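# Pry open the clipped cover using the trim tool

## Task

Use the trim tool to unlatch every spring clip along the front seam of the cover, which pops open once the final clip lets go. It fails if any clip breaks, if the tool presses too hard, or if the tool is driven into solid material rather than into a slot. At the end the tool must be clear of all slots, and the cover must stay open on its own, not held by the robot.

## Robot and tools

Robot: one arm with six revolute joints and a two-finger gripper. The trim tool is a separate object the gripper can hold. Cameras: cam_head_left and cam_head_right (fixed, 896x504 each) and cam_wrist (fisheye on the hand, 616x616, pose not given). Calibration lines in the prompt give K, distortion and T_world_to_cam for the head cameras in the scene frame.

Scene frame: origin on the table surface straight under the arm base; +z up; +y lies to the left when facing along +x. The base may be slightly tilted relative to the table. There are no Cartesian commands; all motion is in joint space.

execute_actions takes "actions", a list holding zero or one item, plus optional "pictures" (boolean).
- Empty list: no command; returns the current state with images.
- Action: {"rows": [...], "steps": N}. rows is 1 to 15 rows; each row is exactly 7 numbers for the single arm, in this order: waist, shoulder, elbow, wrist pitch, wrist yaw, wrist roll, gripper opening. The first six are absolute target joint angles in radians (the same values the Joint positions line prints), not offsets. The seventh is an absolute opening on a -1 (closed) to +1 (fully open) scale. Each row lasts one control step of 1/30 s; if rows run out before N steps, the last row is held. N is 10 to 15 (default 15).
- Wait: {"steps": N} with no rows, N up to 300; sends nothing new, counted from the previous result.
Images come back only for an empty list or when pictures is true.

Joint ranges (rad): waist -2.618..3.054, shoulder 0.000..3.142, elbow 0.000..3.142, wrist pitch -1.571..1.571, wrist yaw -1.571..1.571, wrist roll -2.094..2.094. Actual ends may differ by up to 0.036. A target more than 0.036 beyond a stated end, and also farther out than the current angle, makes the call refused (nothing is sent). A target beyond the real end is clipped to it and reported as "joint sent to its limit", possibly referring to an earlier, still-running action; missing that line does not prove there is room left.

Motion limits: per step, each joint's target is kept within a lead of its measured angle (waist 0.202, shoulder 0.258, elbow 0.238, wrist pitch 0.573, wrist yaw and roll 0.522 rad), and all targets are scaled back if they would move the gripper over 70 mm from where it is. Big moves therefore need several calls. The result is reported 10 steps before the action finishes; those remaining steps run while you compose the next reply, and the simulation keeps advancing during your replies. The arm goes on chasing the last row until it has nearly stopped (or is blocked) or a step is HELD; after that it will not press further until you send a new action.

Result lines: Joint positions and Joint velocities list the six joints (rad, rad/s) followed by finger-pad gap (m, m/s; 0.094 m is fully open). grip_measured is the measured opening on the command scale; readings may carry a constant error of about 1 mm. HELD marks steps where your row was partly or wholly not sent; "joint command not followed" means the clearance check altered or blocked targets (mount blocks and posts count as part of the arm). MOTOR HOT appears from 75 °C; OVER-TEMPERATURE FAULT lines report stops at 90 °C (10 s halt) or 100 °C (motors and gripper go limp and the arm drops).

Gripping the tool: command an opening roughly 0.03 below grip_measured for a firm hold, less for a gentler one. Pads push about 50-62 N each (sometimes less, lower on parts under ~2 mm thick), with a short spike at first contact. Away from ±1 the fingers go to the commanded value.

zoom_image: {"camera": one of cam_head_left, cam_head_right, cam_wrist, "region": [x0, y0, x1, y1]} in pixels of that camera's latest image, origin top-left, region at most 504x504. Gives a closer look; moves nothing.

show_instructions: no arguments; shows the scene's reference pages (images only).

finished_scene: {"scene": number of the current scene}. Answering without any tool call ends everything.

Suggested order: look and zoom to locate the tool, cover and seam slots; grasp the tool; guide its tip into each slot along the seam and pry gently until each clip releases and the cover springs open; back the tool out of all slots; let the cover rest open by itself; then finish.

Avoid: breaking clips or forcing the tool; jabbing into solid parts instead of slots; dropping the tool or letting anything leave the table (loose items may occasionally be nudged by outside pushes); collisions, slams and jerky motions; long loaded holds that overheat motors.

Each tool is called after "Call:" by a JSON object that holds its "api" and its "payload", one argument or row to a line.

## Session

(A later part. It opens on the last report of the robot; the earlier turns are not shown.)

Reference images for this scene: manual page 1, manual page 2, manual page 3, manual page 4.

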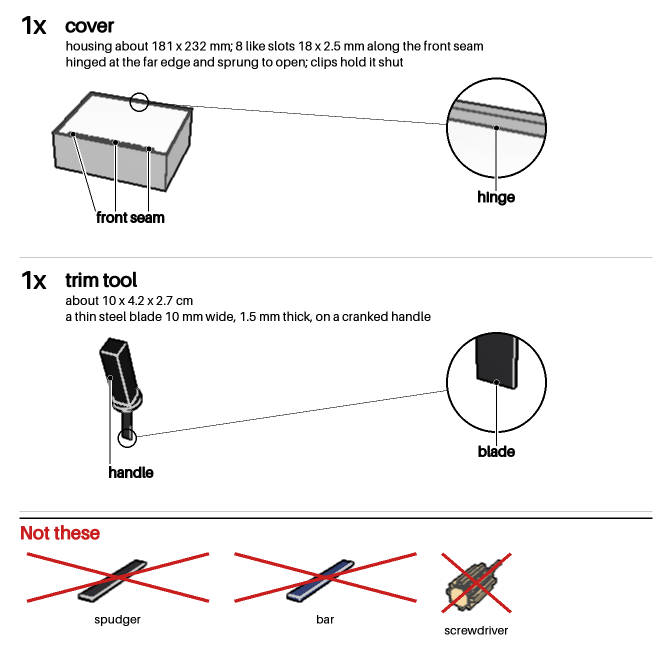

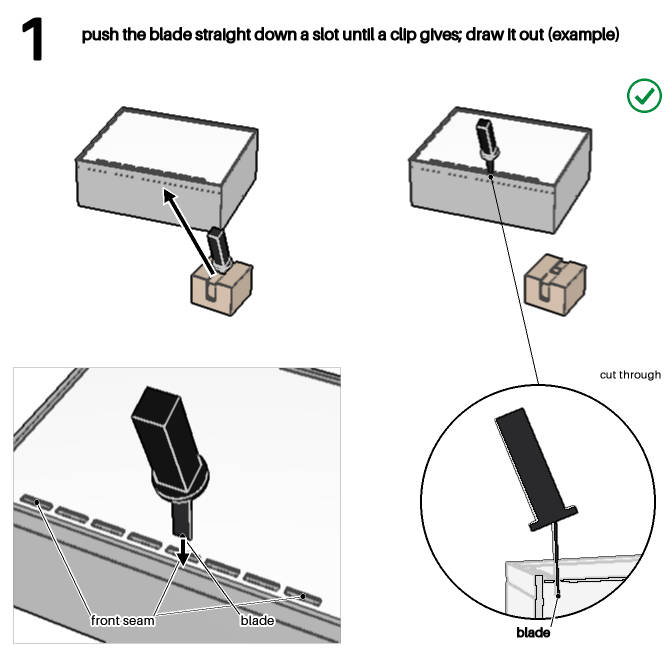

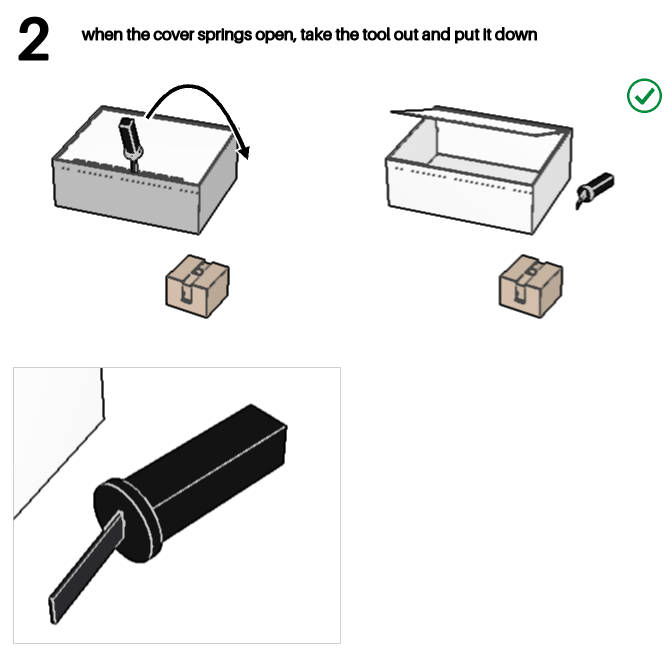

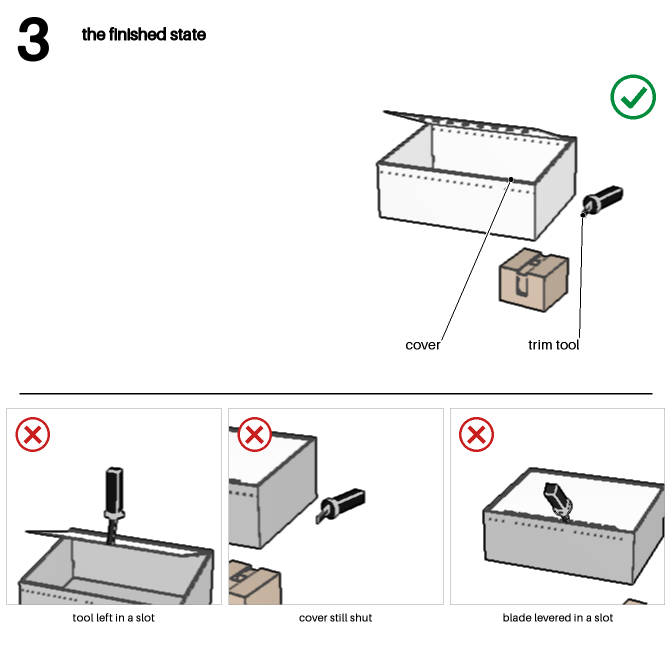

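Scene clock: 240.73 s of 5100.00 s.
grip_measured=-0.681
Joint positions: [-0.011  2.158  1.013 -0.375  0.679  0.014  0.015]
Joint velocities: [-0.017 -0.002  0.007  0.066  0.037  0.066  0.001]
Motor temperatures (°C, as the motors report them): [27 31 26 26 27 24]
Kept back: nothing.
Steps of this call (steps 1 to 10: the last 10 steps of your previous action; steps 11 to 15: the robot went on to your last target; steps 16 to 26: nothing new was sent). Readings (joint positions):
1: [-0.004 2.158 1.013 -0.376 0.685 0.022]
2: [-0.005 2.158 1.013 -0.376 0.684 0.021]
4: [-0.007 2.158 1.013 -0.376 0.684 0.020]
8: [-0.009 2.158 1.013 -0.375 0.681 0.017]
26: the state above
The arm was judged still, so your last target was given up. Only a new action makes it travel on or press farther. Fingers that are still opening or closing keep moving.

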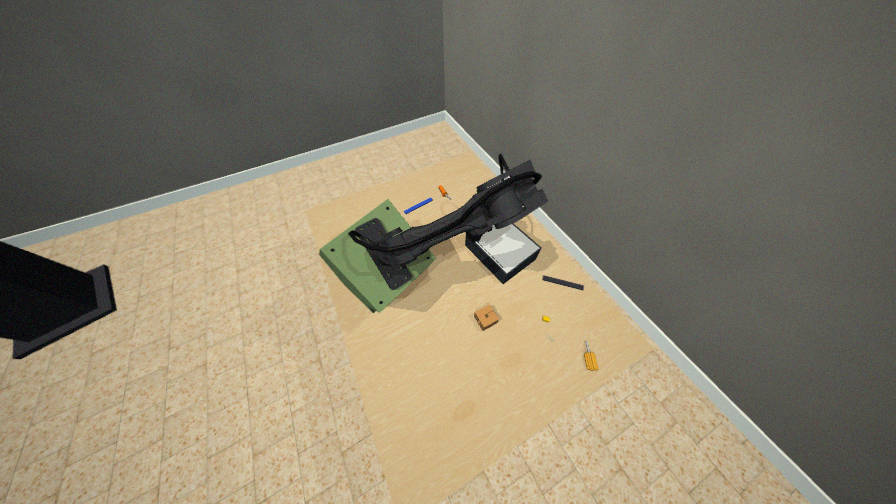

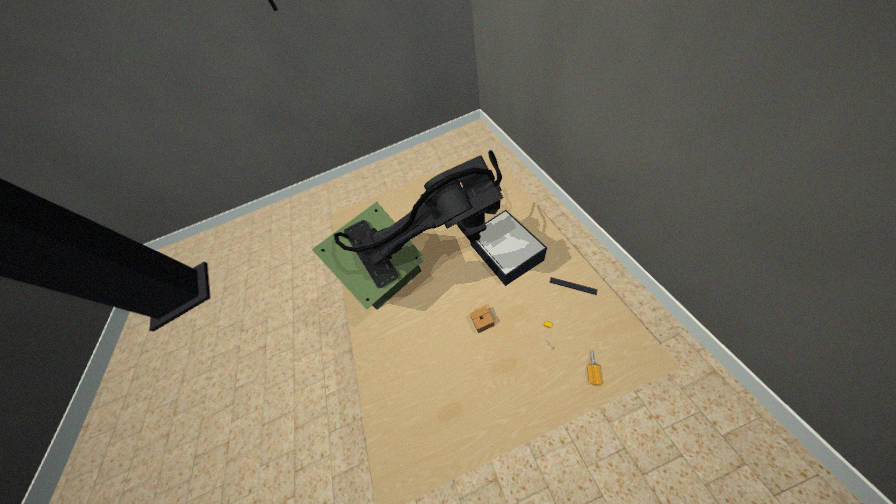

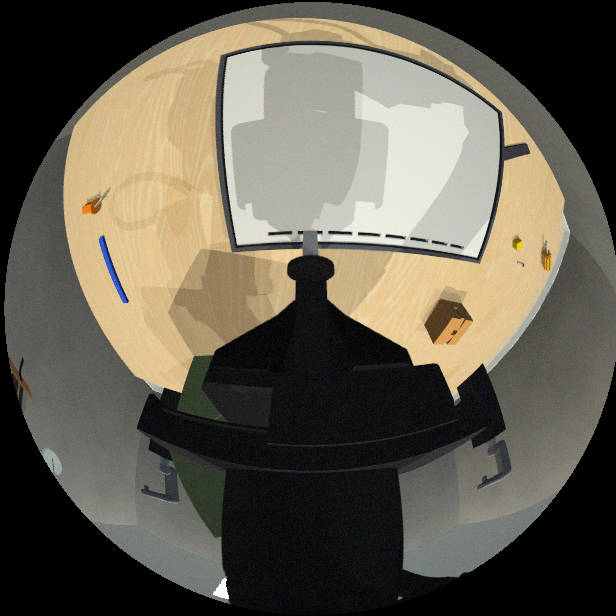

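Rim ≈169, free. Full compensation descent.

Call:
{"api": "execute_actions", "payload": {
  "actions": [
    {"rows":[[-0.019,2.160,1.015,-0.356,0.667,0.004,-0.715],[-0.019,2.160,1.015,-0.355,0.666,0.003,-0.715],[-0.016,2.160,1.015,-0.354,0.664,0.002,-0.715],[-0.017,2.160,1.015,-0.353,0.663,0.001,-0.715],[-0.018,2.160,1.015,-0.352,0.661,0.000,-0.715],[-0.019,2.160,1.015,-0.351,0.660,-0.001,-0.715],[-0.020,2.160,1.015,-0.350,0.658,-0.002,-0.715],[-0.021,2.160,1.015,-0.349,0.657,-0.003,-0.715],[-0.022,2.160,1.015,-0.348,0.655,-0.004,-0.715],[-0.023,2.160,1.015,-0.347,0.654,-0.005,-0.715]],"steps":12}
  ]
}}

Call:
{"api": "execute_actions", "payload": {
  "actions": [
    {"steps":24}
  ],
  "pictures": true
}}

Call:
{"api": "zoom_image", "payload": {
  "camera": "cam_wrist",
  "region": [241, 184, 381, 274]
}}

Scene clock: 241.33 s of 5100.00 s.
grip_measured=-0.681
Joint positions: [-0.012  2.158  1.013 -0.375  0.678  0.014  0.015]
Joint velocities: [-0.022  0.012 -0.012 -0.051 -0.007 -0.066  0.001]
Motor temperatures (°C, as the motors report them): [27 31 26 26 27 24]
Steps of this call (steps 1 to 16: nothing new was sent; steps 17 to 18: the first 2 steps of this action). Readings (joint positions):
17: [-0.011 2.158 1.013 -0.375 0.679 0.014]
18: the state above

Scene clock: 242.13 s of 5100.00 s.
grip_measured=-0.681
Joint positions: [-0.022  2.158  1.013 -0.368  0.666  0.004  0.015]
Joint velocities: [ 0.022 -0.012  0.002 -0.066 -0.095  0.007 -0.001]
Motor temperatures (°C, as the motors report them): [27 31 26 26 27 24]
Kept back: nothing.
Steps of this call (steps 1 to 10: the last 10 steps of your previous action; steps 11 to 24: the robot went on to your last target). Readings (joint positions):
1: [-0.014 2.158 1.013 -0.375 0.677 0.013]
2: [-0.014 2.158 1.013 -0.374 0.677 0.012]
4: [-0.016 2.158 1.013 -0.373 0.675 0.011]
8: [-0.019 2.158 1.013 -0.370 0.671 0.008]
24: the state above

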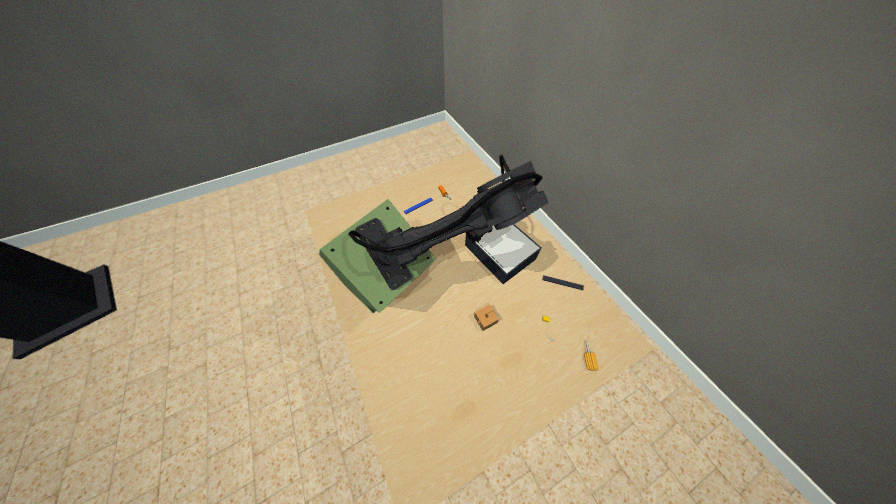

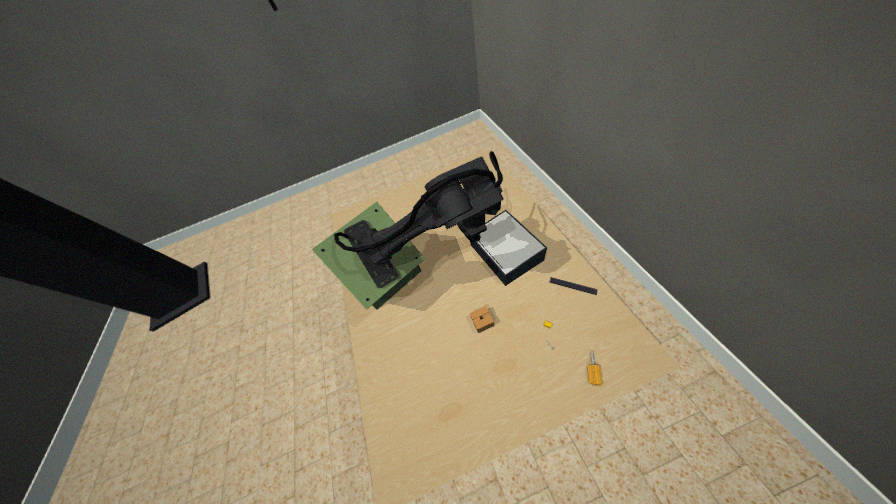

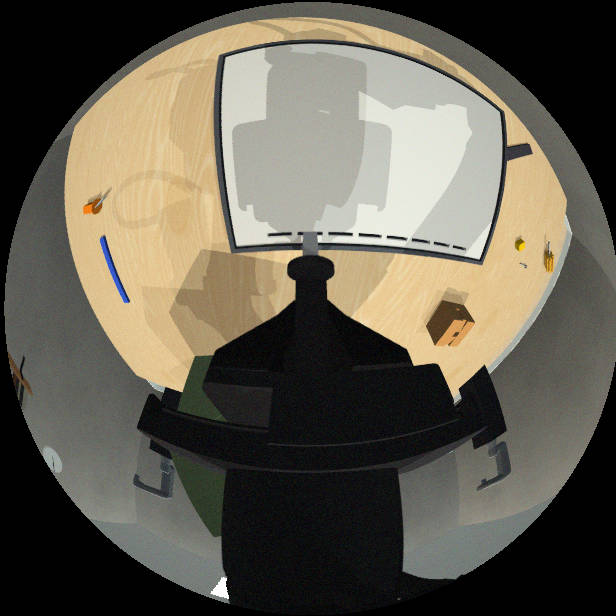

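Region (241, 184, 381, 274) of cam_wrist's 616x616 image, scaled by 3.600, with more detail than that image has; it fills the top 324 rows of this view, and the rest is white.

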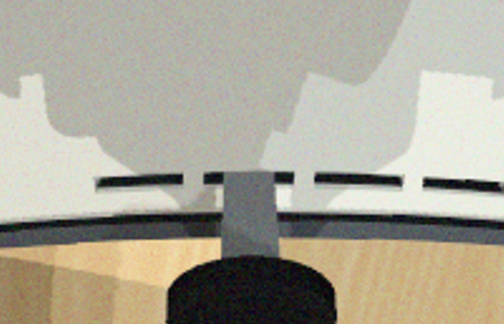

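Call:
{"api": "execute_actions", "payload": {
  "actions": [
    {"rows":[[-0.030,2.160,1.015,-0.347,0.654,-0.006,-0.715],[-0.030,2.160,1.015,-0.346,0.653,-0.007,-0.715],[-0.026,2.160,1.015,-0.345,0.651,-0.008,-0.715],[-0.027,2.160,1.015,-0.344,0.650,-0.009,-0.715],[-0.028,2.160,1.015,-0.343,0.648,-0.010,-0.715],[-0.029,2.160,1.015,-0.342,0.647,-0.011,-0.715],[-0.030,2.160,1.015,-0.341,0.645,-0.012,-0.715],[-0.031,2.160,1.015,-0.340,0.644,-0.013,-0.715],[-0.032,2.160,1.015,-0.339,0.642,-0.014,-0.715],[-0.033,2.160,1.015,-0.338,0.641,-0.015,-0.715],[-0.034,2.160,1.015,-0.337,0.639,-0.016,-0.715],[-0.035,2.160,1.015,-0.336,0.638,-0.017,-0.715]],"steps":13}
  ]
}}

Call:
{"api": "execute_actions", "payload": {
  "actions": [
    {"steps":24}
  ],
  "pictures": true
}}

Call:
{"api": "zoom_image", "payload": {
  "camera": "cam_wrist",
  "region": [241, 184, 381, 274]
}}

Scene clock: 242.83 s of 5100.00 s.
grip_measured=-0.681
Joint positions: [-0.025  2.158  1.013 -0.366  0.665  0.003  0.015]
Joint velocities: [-0.042 -0.002 -0.007  0.066 -0.022 -0.125  0.001]
Motor temperatures (°C, as the motors report them): [27 31 26 26 27 24]
Steps of this call (steps 1 to 15: the robot went on to your last target; steps 16 to 18: nothing new was sent; steps 19 to 21: the first 3 steps of this action). Readings (joint positions):
19: [-0.022 2.158 1.013 -0.368 0.666 0.004]
20: [-0.023 2.158 1.013 -0.368 0.666 0.004]
21: the state above

Scene clock: 243.63 s of 5100.00 s.
grip_measured=-0.681
Joint positions: [-0.034  2.158  1.013 -0.358  0.651 -0.007  0.015]
Joint velocities: [ 0.002 -0.012 -0.007 -0.051  0.037  0.022 -0.   ]
Motor temperatures (°C, as the motors report them): [27 31 26 26 27 24]
Kept back: nothing.
Steps of this call (steps 1 to 10: the last 10 steps of your previous action; steps 11 to 24: the robot went on to your last target). Readings (joint positions):
1: [-0.025 2.158 1.013 -0.366 0.664 0.003]
2: [-0.026 2.158 1.013 -0.365 0.664 0.002]
4: [-0.027 2.158 1.013 -0.364 0.662 0.000]
8: [-0.030 2.158 1.013 -0.361 0.656 -0.003]
24: the state above

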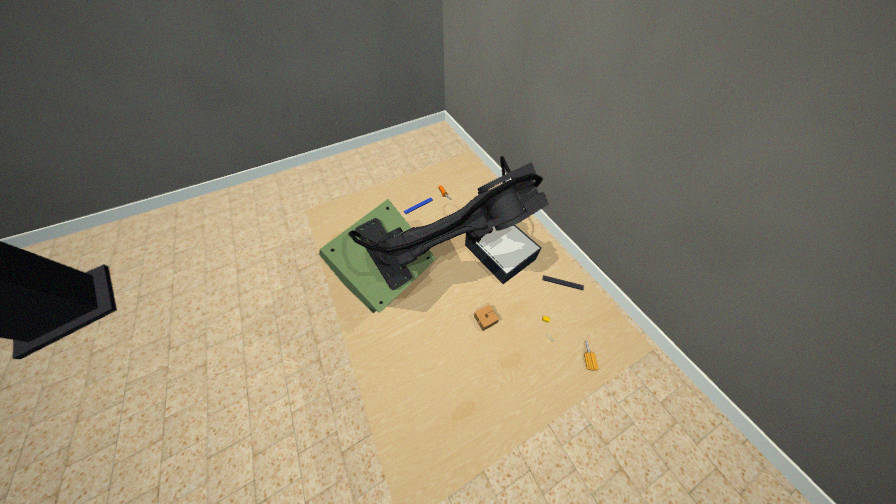

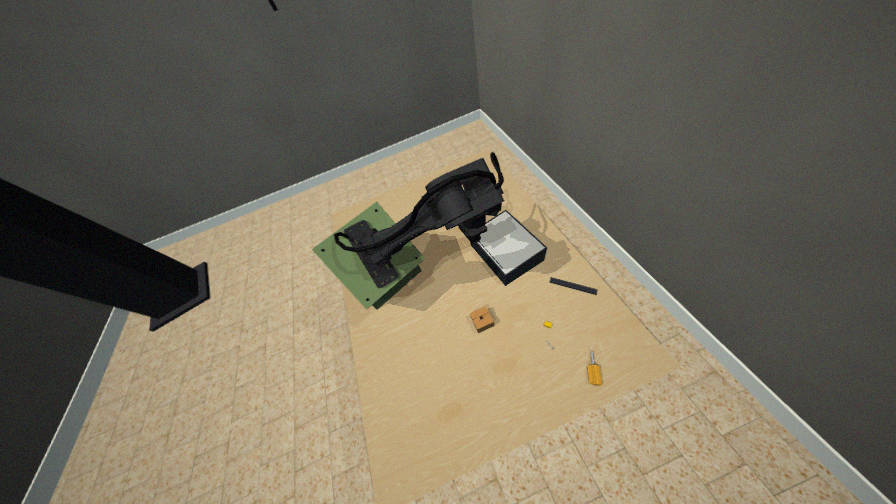

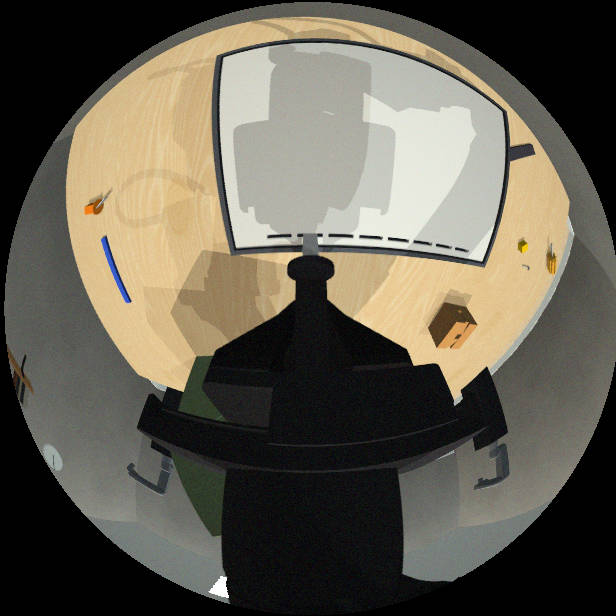

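Region (241, 184, 381, 274) of cam_wrist's 616x616 image, scaled by 3.600, with more detail than that image has; it fills the top 324 rows of this view, and the rest is white.

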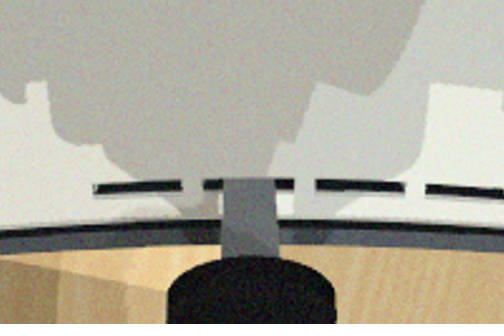

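Call:
{"api": "execute_actions", "payload": {
  "actions": [
    {"rows":[[-0.016,2.160,1.015,-0.377,0.667,0.006,-0.715],[-0.012,2.160,1.015,-0.379,0.671,0.010,-0.715],[-0.008,2.160,1.015,-0.382,0.676,0.014,-0.715],[-0.004,2.160,1.015,-0.385,0.681,0.018,-0.715],[0.000,2.160,1.015,-0.388,0.686,0.022,-0.715],[0.004,2.160,1.015,-0.390,0.690,0.026,-0.715],[0.008,2.160,1.015,-0.393,0.695,0.030,-0.715],[0.012,2.160,1.015,-0.396,0.700,0.034,-0.715],[0.016,2.160,1.015,-0.398,0.704,0.038,-0.715],[0.020,2.160,1.015,-0.401,0.709,0.042,-0.715],[0.024,2.160,1.015,-0.404,0.714,0.046,-0.715],[0.028,2.160,1.015,-0.406,0.718,0.050,-0.715],[0.032,2.160,1.015,-0.409,0.723,0.054,-0.715],[0.036,2.160,1.015,-0.412,0.728,0.058,-0.715],[0.040,2.160,1.015,-0.414,0.732,0.062,-0.715]],"steps":15}
  ]
}}

Call:
{"api": "execute_actions", "payload": {
  "actions": [
    {"rows":[[0.045,2.160,1.015,-0.416,0.737,0.067,-0.715],[0.050,2.160,1.015,-0.418,0.741,0.072,-0.715],[0.055,2.162,1.015,-0.418,0.744,0.077,-0.715],[0.060,2.165,1.015,-0.418,0.746,0.083,-0.715],[0.065,2.169,1.015,-0.418,0.747,0.088,-0.715],[0.070,2.173,1.015,-0.418,0.748,0.094,-0.715],[0.075,2.177,1.015,-0.418,0.749,0.099,-0.715],[0.080,2.181,1.015,-0.418,0.750,0.105,-0.715],[0.085,2.186,1.015,-0.418,0.750,0.110,-0.715],[0.090,2.190,1.015,-0.418,0.751,0.116,-0.715],[0.095,2.195,1.015,-0.418,0.751,0.121,-0.715],[0.100,2.199,1.015,-0.418,0.752,0.127,-0.715],[0.105,2.204,1.015,-0.418,0.752,0.132,-0.715],[0.110,2.208,1.015,-0.418,0.753,0.137,-0.715],[0.115,2.212,1.015,-0.418,0.753,0.141,-0.715]],"steps":15}
  ]
}}

Call:
{"api": "execute_actions", "payload": {
  "actions": [
    {"steps":35}
  ],
  "pictures": true
}}

Call:
{"api": "zoom_image", "payload": {
  "camera": "cam_wrist",
  "region": [241, 184, 381, 274]
}}

Scene clock: 246.17 s of 5100.00 s.
grip_measured=-0.681
Joint positions: [-0.03   2.158  1.013 -0.364  0.662  0.001  0.015]
Joint velocities: [ 0.061 -0.012  0.012 -0.037  0.037  0.007 -0.001]
Motor temperatures (°C, as the motors report them): [27 31 26 26 27 24]
Steps of this call (steps 1 to 15: the robot went on to your last target; steps 16 to 71: nothing new was sent; steps 72 to 76: the first 5 steps of this action). Readings (joint positions):
72: [-0.034 2.158 1.013 -0.359 0.652 -0.007]
73: [-0.034 2.158 1.013 -0.360 0.653 -0.005]
75: [-0.032 2.158 1.013 -0.362 0.659 -0.001]
76: the state above

Scene clock: 246.67 s of 5100.00 s.
grip_measured=-0.681
Joint positions: [ 0.035  2.158  1.013 -0.397  0.723  0.059  0.015]
Joint velocities: [ 0.134  0.007 -0.012 -0.051  0.11   0.095 -0.001]
Motor temperatures (°C, as the motors report them): [27 31 26 26 27 24]
Steps of this call (steps 1 to 10: the last 10 steps of your previous action; steps 11 to 15: the first 5 steps of this action). Readings (joint positions):
11: [0.017 2.158 1.013 -0.390 0.707 0.041]
12: [0.022 2.158 1.013 -0.392 0.711 0.045]
14: [0.030 2.158 1.013 -0.395 0.719 0.054]
15: the state above

Scene clock: 247.83 s of 5100.00 s.
grip_measured=-0.681
Joint positions: [ 0.097  2.199  1.013 -0.403  0.741  0.131  0.015]
Joint velocities: [ 0.007  0.007 -0.017 -0.022 -0.037  0.095  0.   ]
Motor temperatures (°C, as the motors report them): [27 31 26 26 27 24]
Kept back: nothing.
Steps of this call (steps 1 to 10: the last 10 steps of your previous action; steps 11 to 30: the robot went on to your last target; steps 31 to 35: nothing new was sent). Readings (joint positions):
1: [0.040 2.158 1.013 -0.398 0.725 0.064]
2: [0.045 2.158 1.013 -0.398 0.728 0.069]
4: [0.056 2.159 1.013 -0.399 0.732 0.079]
8: [0.076 2.177 1.013 -0.400 0.737 0.101]
35: the state above
The arm was judged still, so your last target was given up. Only a new action makes it travel on or press farther. Fingers that are still opening or closing keep moving.

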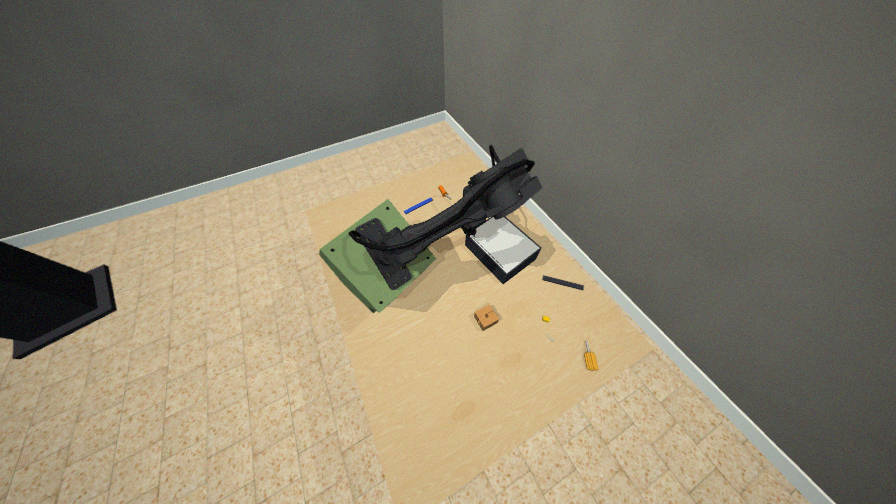

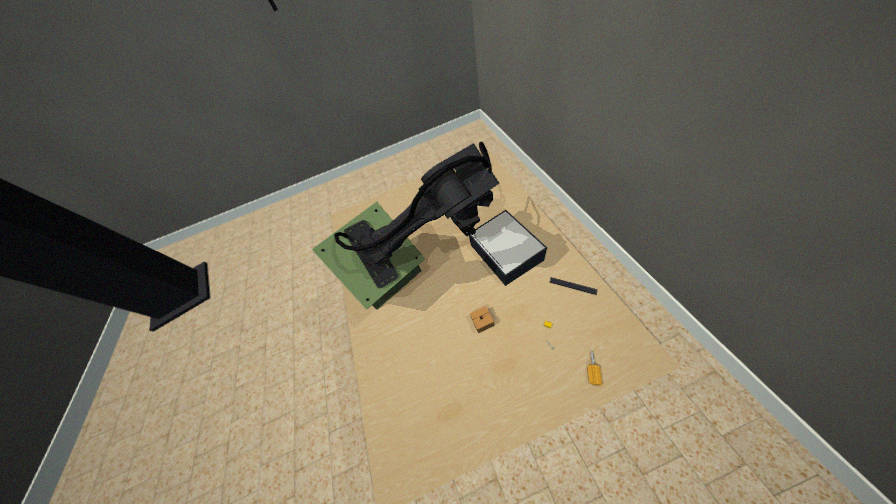

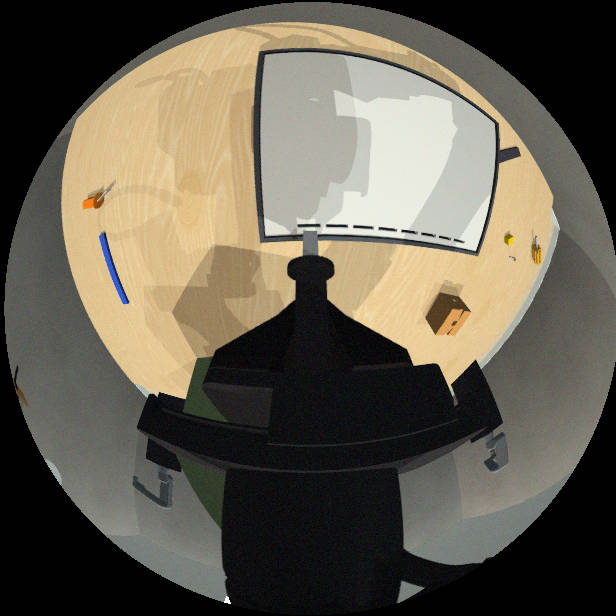

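Region (241, 184, 381, 274) of cam_wrist's 616x616 image, scaled by 3.600, with more detail than that image has; it fills the top 324 rows of this view, and the rest is white.

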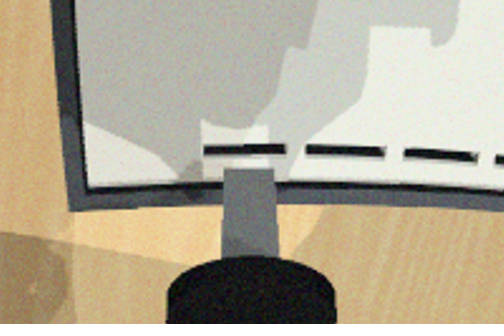

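Call:
{"api": "execute_actions", "payload": {
  "actions": [
    {"rows":[[0.089,2.201,1.015,-0.387,0.728,0.121,-0.715],[0.089,2.201,1.015,-0.384,0.726,0.120,-0.715],[0.092,2.201,1.015,-0.382,0.724,0.119,-0.715],[0.091,2.201,1.015,-0.380,0.722,0.118,-0.715],[0.090,2.201,1.015,-0.378,0.720,0.117,-0.715],[0.089,2.201,1.015,-0.377,0.718,0.116,-0.715],[0.088,2.201,1.015,-0.375,0.716,0.115,-0.715],[0.087,2.201,1.015,-0.374,0.714,0.114,-0.715],[0.086,2.201,1.015,-0.373,0.712,0.113,-0.715],[0.085,2.201,1.015,-0.372,0.711,0.112,-0.715]],"steps":12}
  ]
}}

Call:
{"api": "execute_actions", "payload": {
  "actions": [
    {"steps":24}
  ],
  "pictures": true
}}

Call:
{"api": "zoom_image", "payload": {
  "camera": "cam_wrist",
  "region": [241, 184, 381, 274]
}}

Scene clock: 248.67 s of 5100.00 s.
grip_measured=-0.681
Joint positions: [ 0.096  2.199  1.013 -0.402  0.739  0.131  0.015]
Joint velocities: [-0.056 -0.007 -0.027 -0.022 -0.037 -0.081  0.   ]
Motor temperatures (°C, as the motors report them): [27 31 26 26 27 24]
Steps of this call (steps 1 to 23: nothing new was sent; steps 24 to 25: the first 2 steps of this action). Readings (joint positions):
24: [0.097 2.199 1.013 -0.403 0.740 0.131]
25: the state above

Scene clock: 249.47 s of 5100.00 s.
grip_measured=-0.681
Joint positions: [ 0.087  2.199  1.013 -0.389  0.721  0.121  0.015]
Joint velocities: [-0.002  0.017  0.017 -0.037 -0.051  0.037  0.001]
Motor temperatures (°C, as the motors report them): [27 31 26 26 27 24]
Kept back: nothing.
Steps of this call (steps 1 to 10: the last 10 steps of your previous action; steps 11 to 24: the robot went on to your last target). Readings (joint positions):
1: [0.095 2.199 1.013 -0.402 0.738 0.130]
2: [0.094 2.199 1.013 -0.401 0.737 0.130]
4: [0.092 2.199 1.013 -0.399 0.734 0.128]
8: [0.089 2.199 1.013 -0.394 0.727 0.125]
24: the state above

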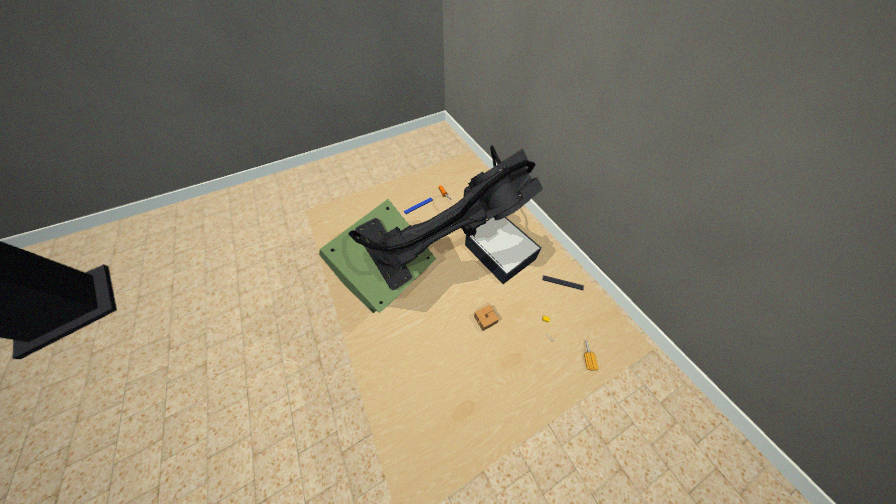

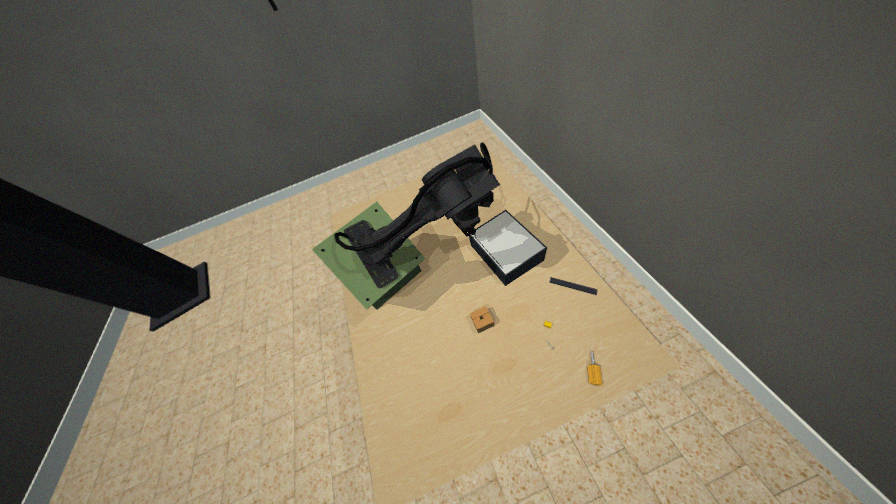

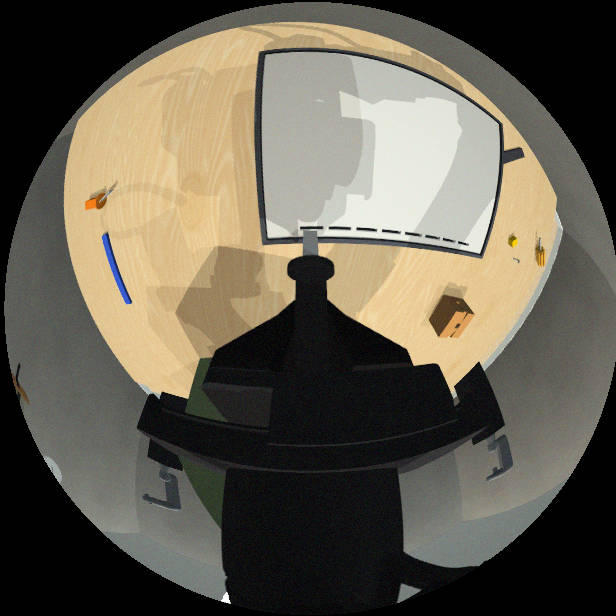

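Region (241, 184, 381, 274) of cam_wrist's 616x616 image, scaled by 3.600, with more detail than that image has; it fills the top 324 rows of this view, and the rest is white.

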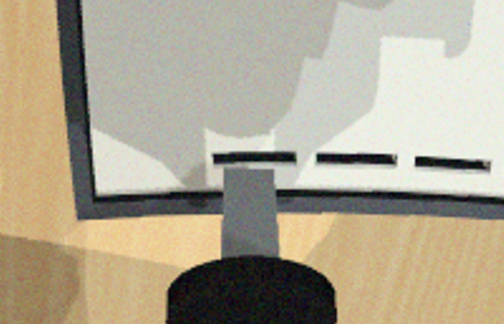

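Call:
{"api": "execute_actions", "payload": {
  "actions": []
}}

Call:
{"api": "zoom_image", "payload": {
  "camera": "cam_wrist",
  "region": [241, 184, 381, 274]
}}

Scene clock: 250.90 s of 5100.00 s.
grip_measured=-0.681
Joint positions: [ 0.087  2.199  1.013 -0.389  0.721  0.121  0.015]
Joint velocities: [ 0.002  0.002 -0.002  0.022 -0.051 -0.022  0.001]
Motor temperatures (°C, as the motors report them): [27 31 26 26 27 24]
Kept back: nothing.
Steps of this call (steps 1 to 15: the robot went on to your last target; steps 16 to 43: nothing new was sent). Readings (joint positions):
1: [0.087 2.199 1.013 -0.389 0.721 0.121]
2: [0.087 2.199 1.013 -0.389 0.721 0.121]
4: [0.087 2.199 1.013 -0.389 0.721 0.121]
8: [0.087 2.199 1.013 -0.389 0.721 0.121]
43: the state above
The arm was judged still, so your last target was given up. Only a new action makes it travel on or press farther. Fingers that are still opening or closing keep moving.

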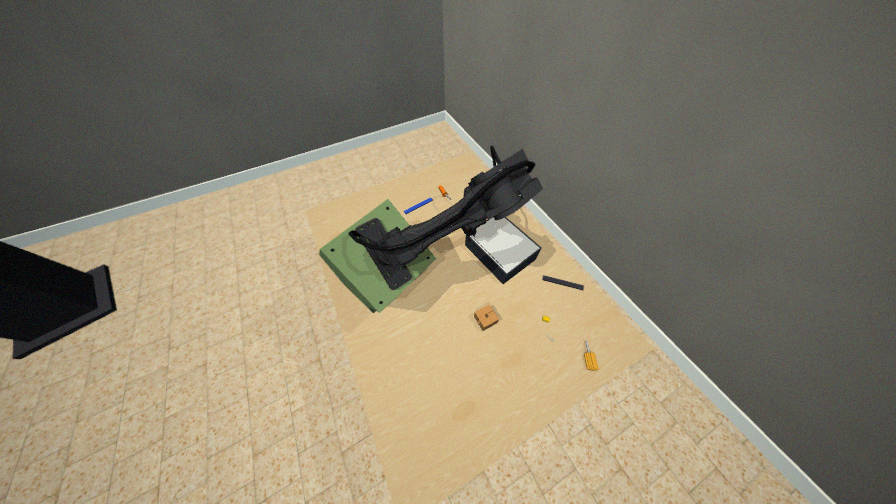

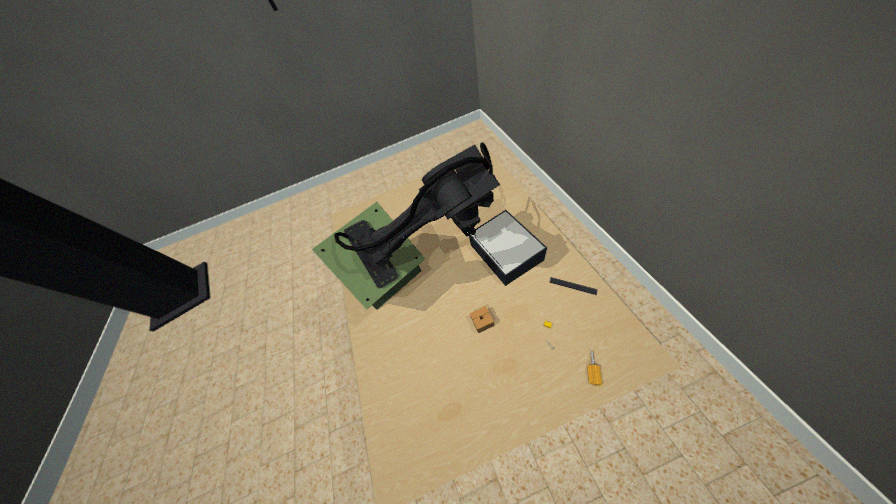

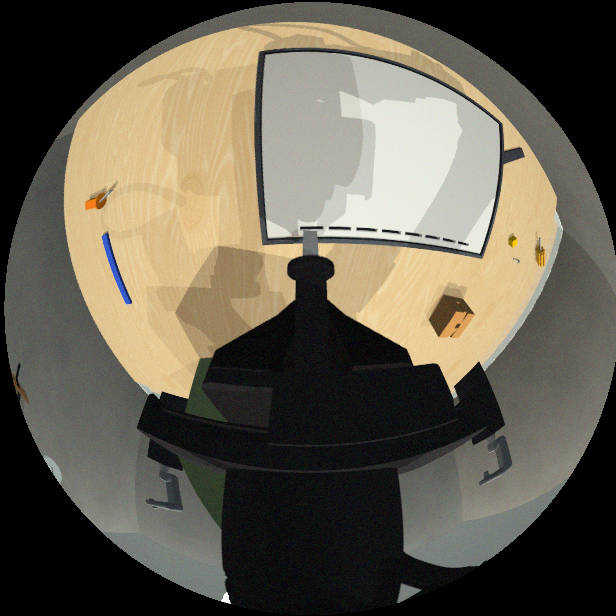

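Region (241, 184, 381, 274) of cam_wrist's 616x616 image, scaled by 3.600, with more detail than that image has; it fills the top 324 rows of this view, and the rest is white.

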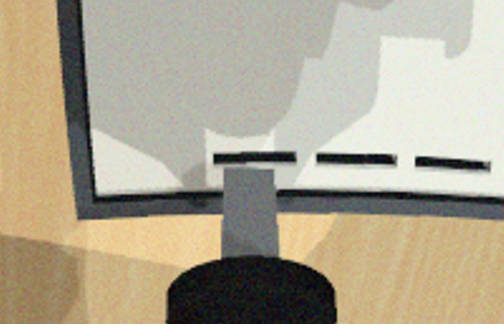

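Call:
{"api": "execute_actions", "payload": {
  "actions": [
    {"rows":[[0.079,2.201,1.015,-0.371,0.710,0.111,-0.715],[0.079,2.201,1.015,-0.370,0.709,0.110,-0.715],[0.083,2.201,1.015,-0.369,0.709,0.109,-0.715],[0.082,2.201,1.015,-0.368,0.708,0.108,-0.715],[0.081,2.201,1.015,-0.367,0.707,0.107,-0.715],[0.080,2.201,1.015,-0.366,0.707,0.106,-0.715],[0.079,2.201,1.015,-0.366,0.706,0.105,-0.715],[0.078,2.201,1.015,-0.365,0.705,0.104,-0.715],[0.077,2.201,1.015,-0.364,0.705,0.103,-0.715],[0.076,2.201,1.015,-0.364,0.704,0.102,-0.715],[0.075,2.201,1.015,-0.364,0.704,0.102,-0.715]],"steps":12}
  ]
}}

Call:
{"api": "execute_actions", "payload": {
  "actions": [
    {"steps":24}
  ],
  "pictures": true
}}

Call:
{"api": "zoom_image", "payload": {
  "camera": "cam_wrist",
  "region": [241, 184, 381, 274]
}}

Scene clock: 251.83 s of 5100.00 s.
grip_measured=-0.681
Joint positions: [ 0.085  2.199  1.013 -0.389  0.72   0.12   0.015]
Joint velocities: [-0.027 -0.012 -0.017 -0.007 -0.066 -0.037  0.   ]
Motor temperatures (°C, as the motors report them): [27 31 26 26 27 24]
Steps of this call (steps 1 to 26: nothing new was sent; steps 27 to 28: the first 2 steps of this action). Readings (joint positions):
27: [0.086 2.199 1.013 -0.389 0.721 0.120]
28: the state above

Scene clock: 252.63 s of 5100.00 s.
grip_measured=-0.681
Joint positions: [ 0.076  2.199  1.013 -0.381  0.714  0.111  0.015]
Joint velocities: [ 0.002 -0.002 -0.007 -0.037  0.037 -0.066 -0.   ]
Motor temperatures (°C, as the motors report them): [27 31 26 26 27 24]
Kept back: nothing.
Steps of this call (steps 1 to 10: the last 10 steps of your previous action; steps 11 to 15: the robot went on to your last target; steps 16 to 24: nothing new was sent). Readings (joint positions):
1: [0.084 2.199 1.013 -0.388 0.720 0.120]
2: [0.083 2.199 1.013 -0.388 0.720 0.119]
4: [0.083 2.199 1.013 -0.386 0.719 0.118]
8: [0.080 2.199 1.013 -0.384 0.717 0.114]
24: the state above
The arm was judged still, so your last target was given up. Only a new action makes it travel on or press farther. Fingers that are still opening or closing keep moving.

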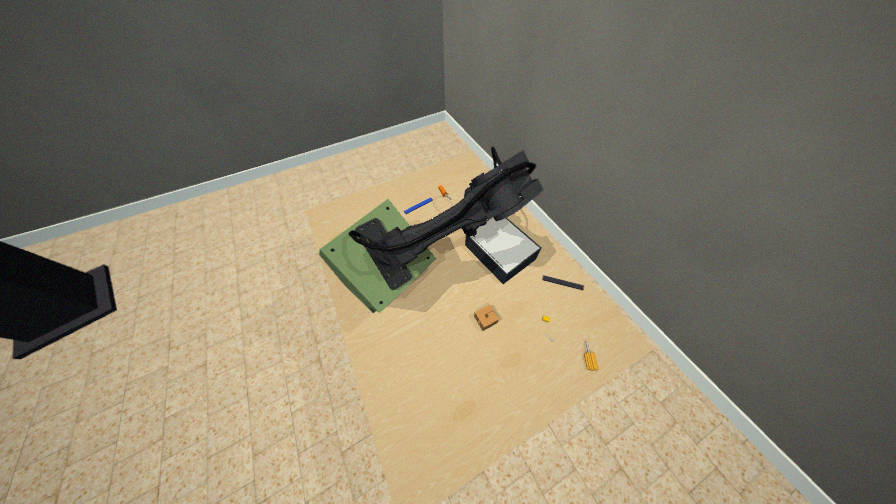

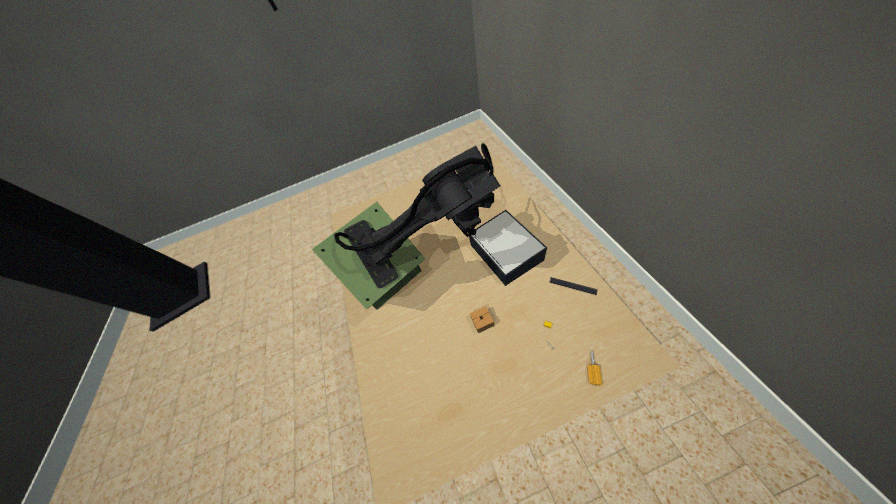

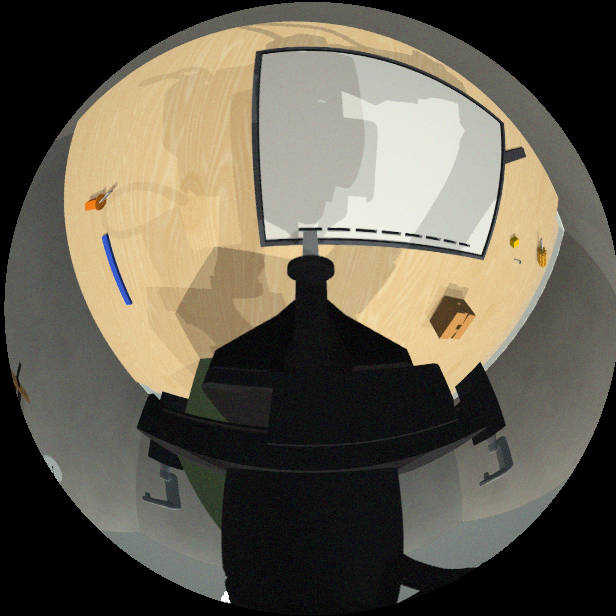

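Region (241, 184, 381, 274) of cam_wrist's 616x616 image, scaled by 3.600, with more detail than that image has; it fills the top 324 rows of this view, and the rest is white.

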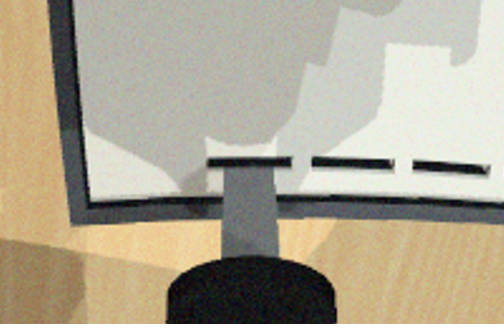

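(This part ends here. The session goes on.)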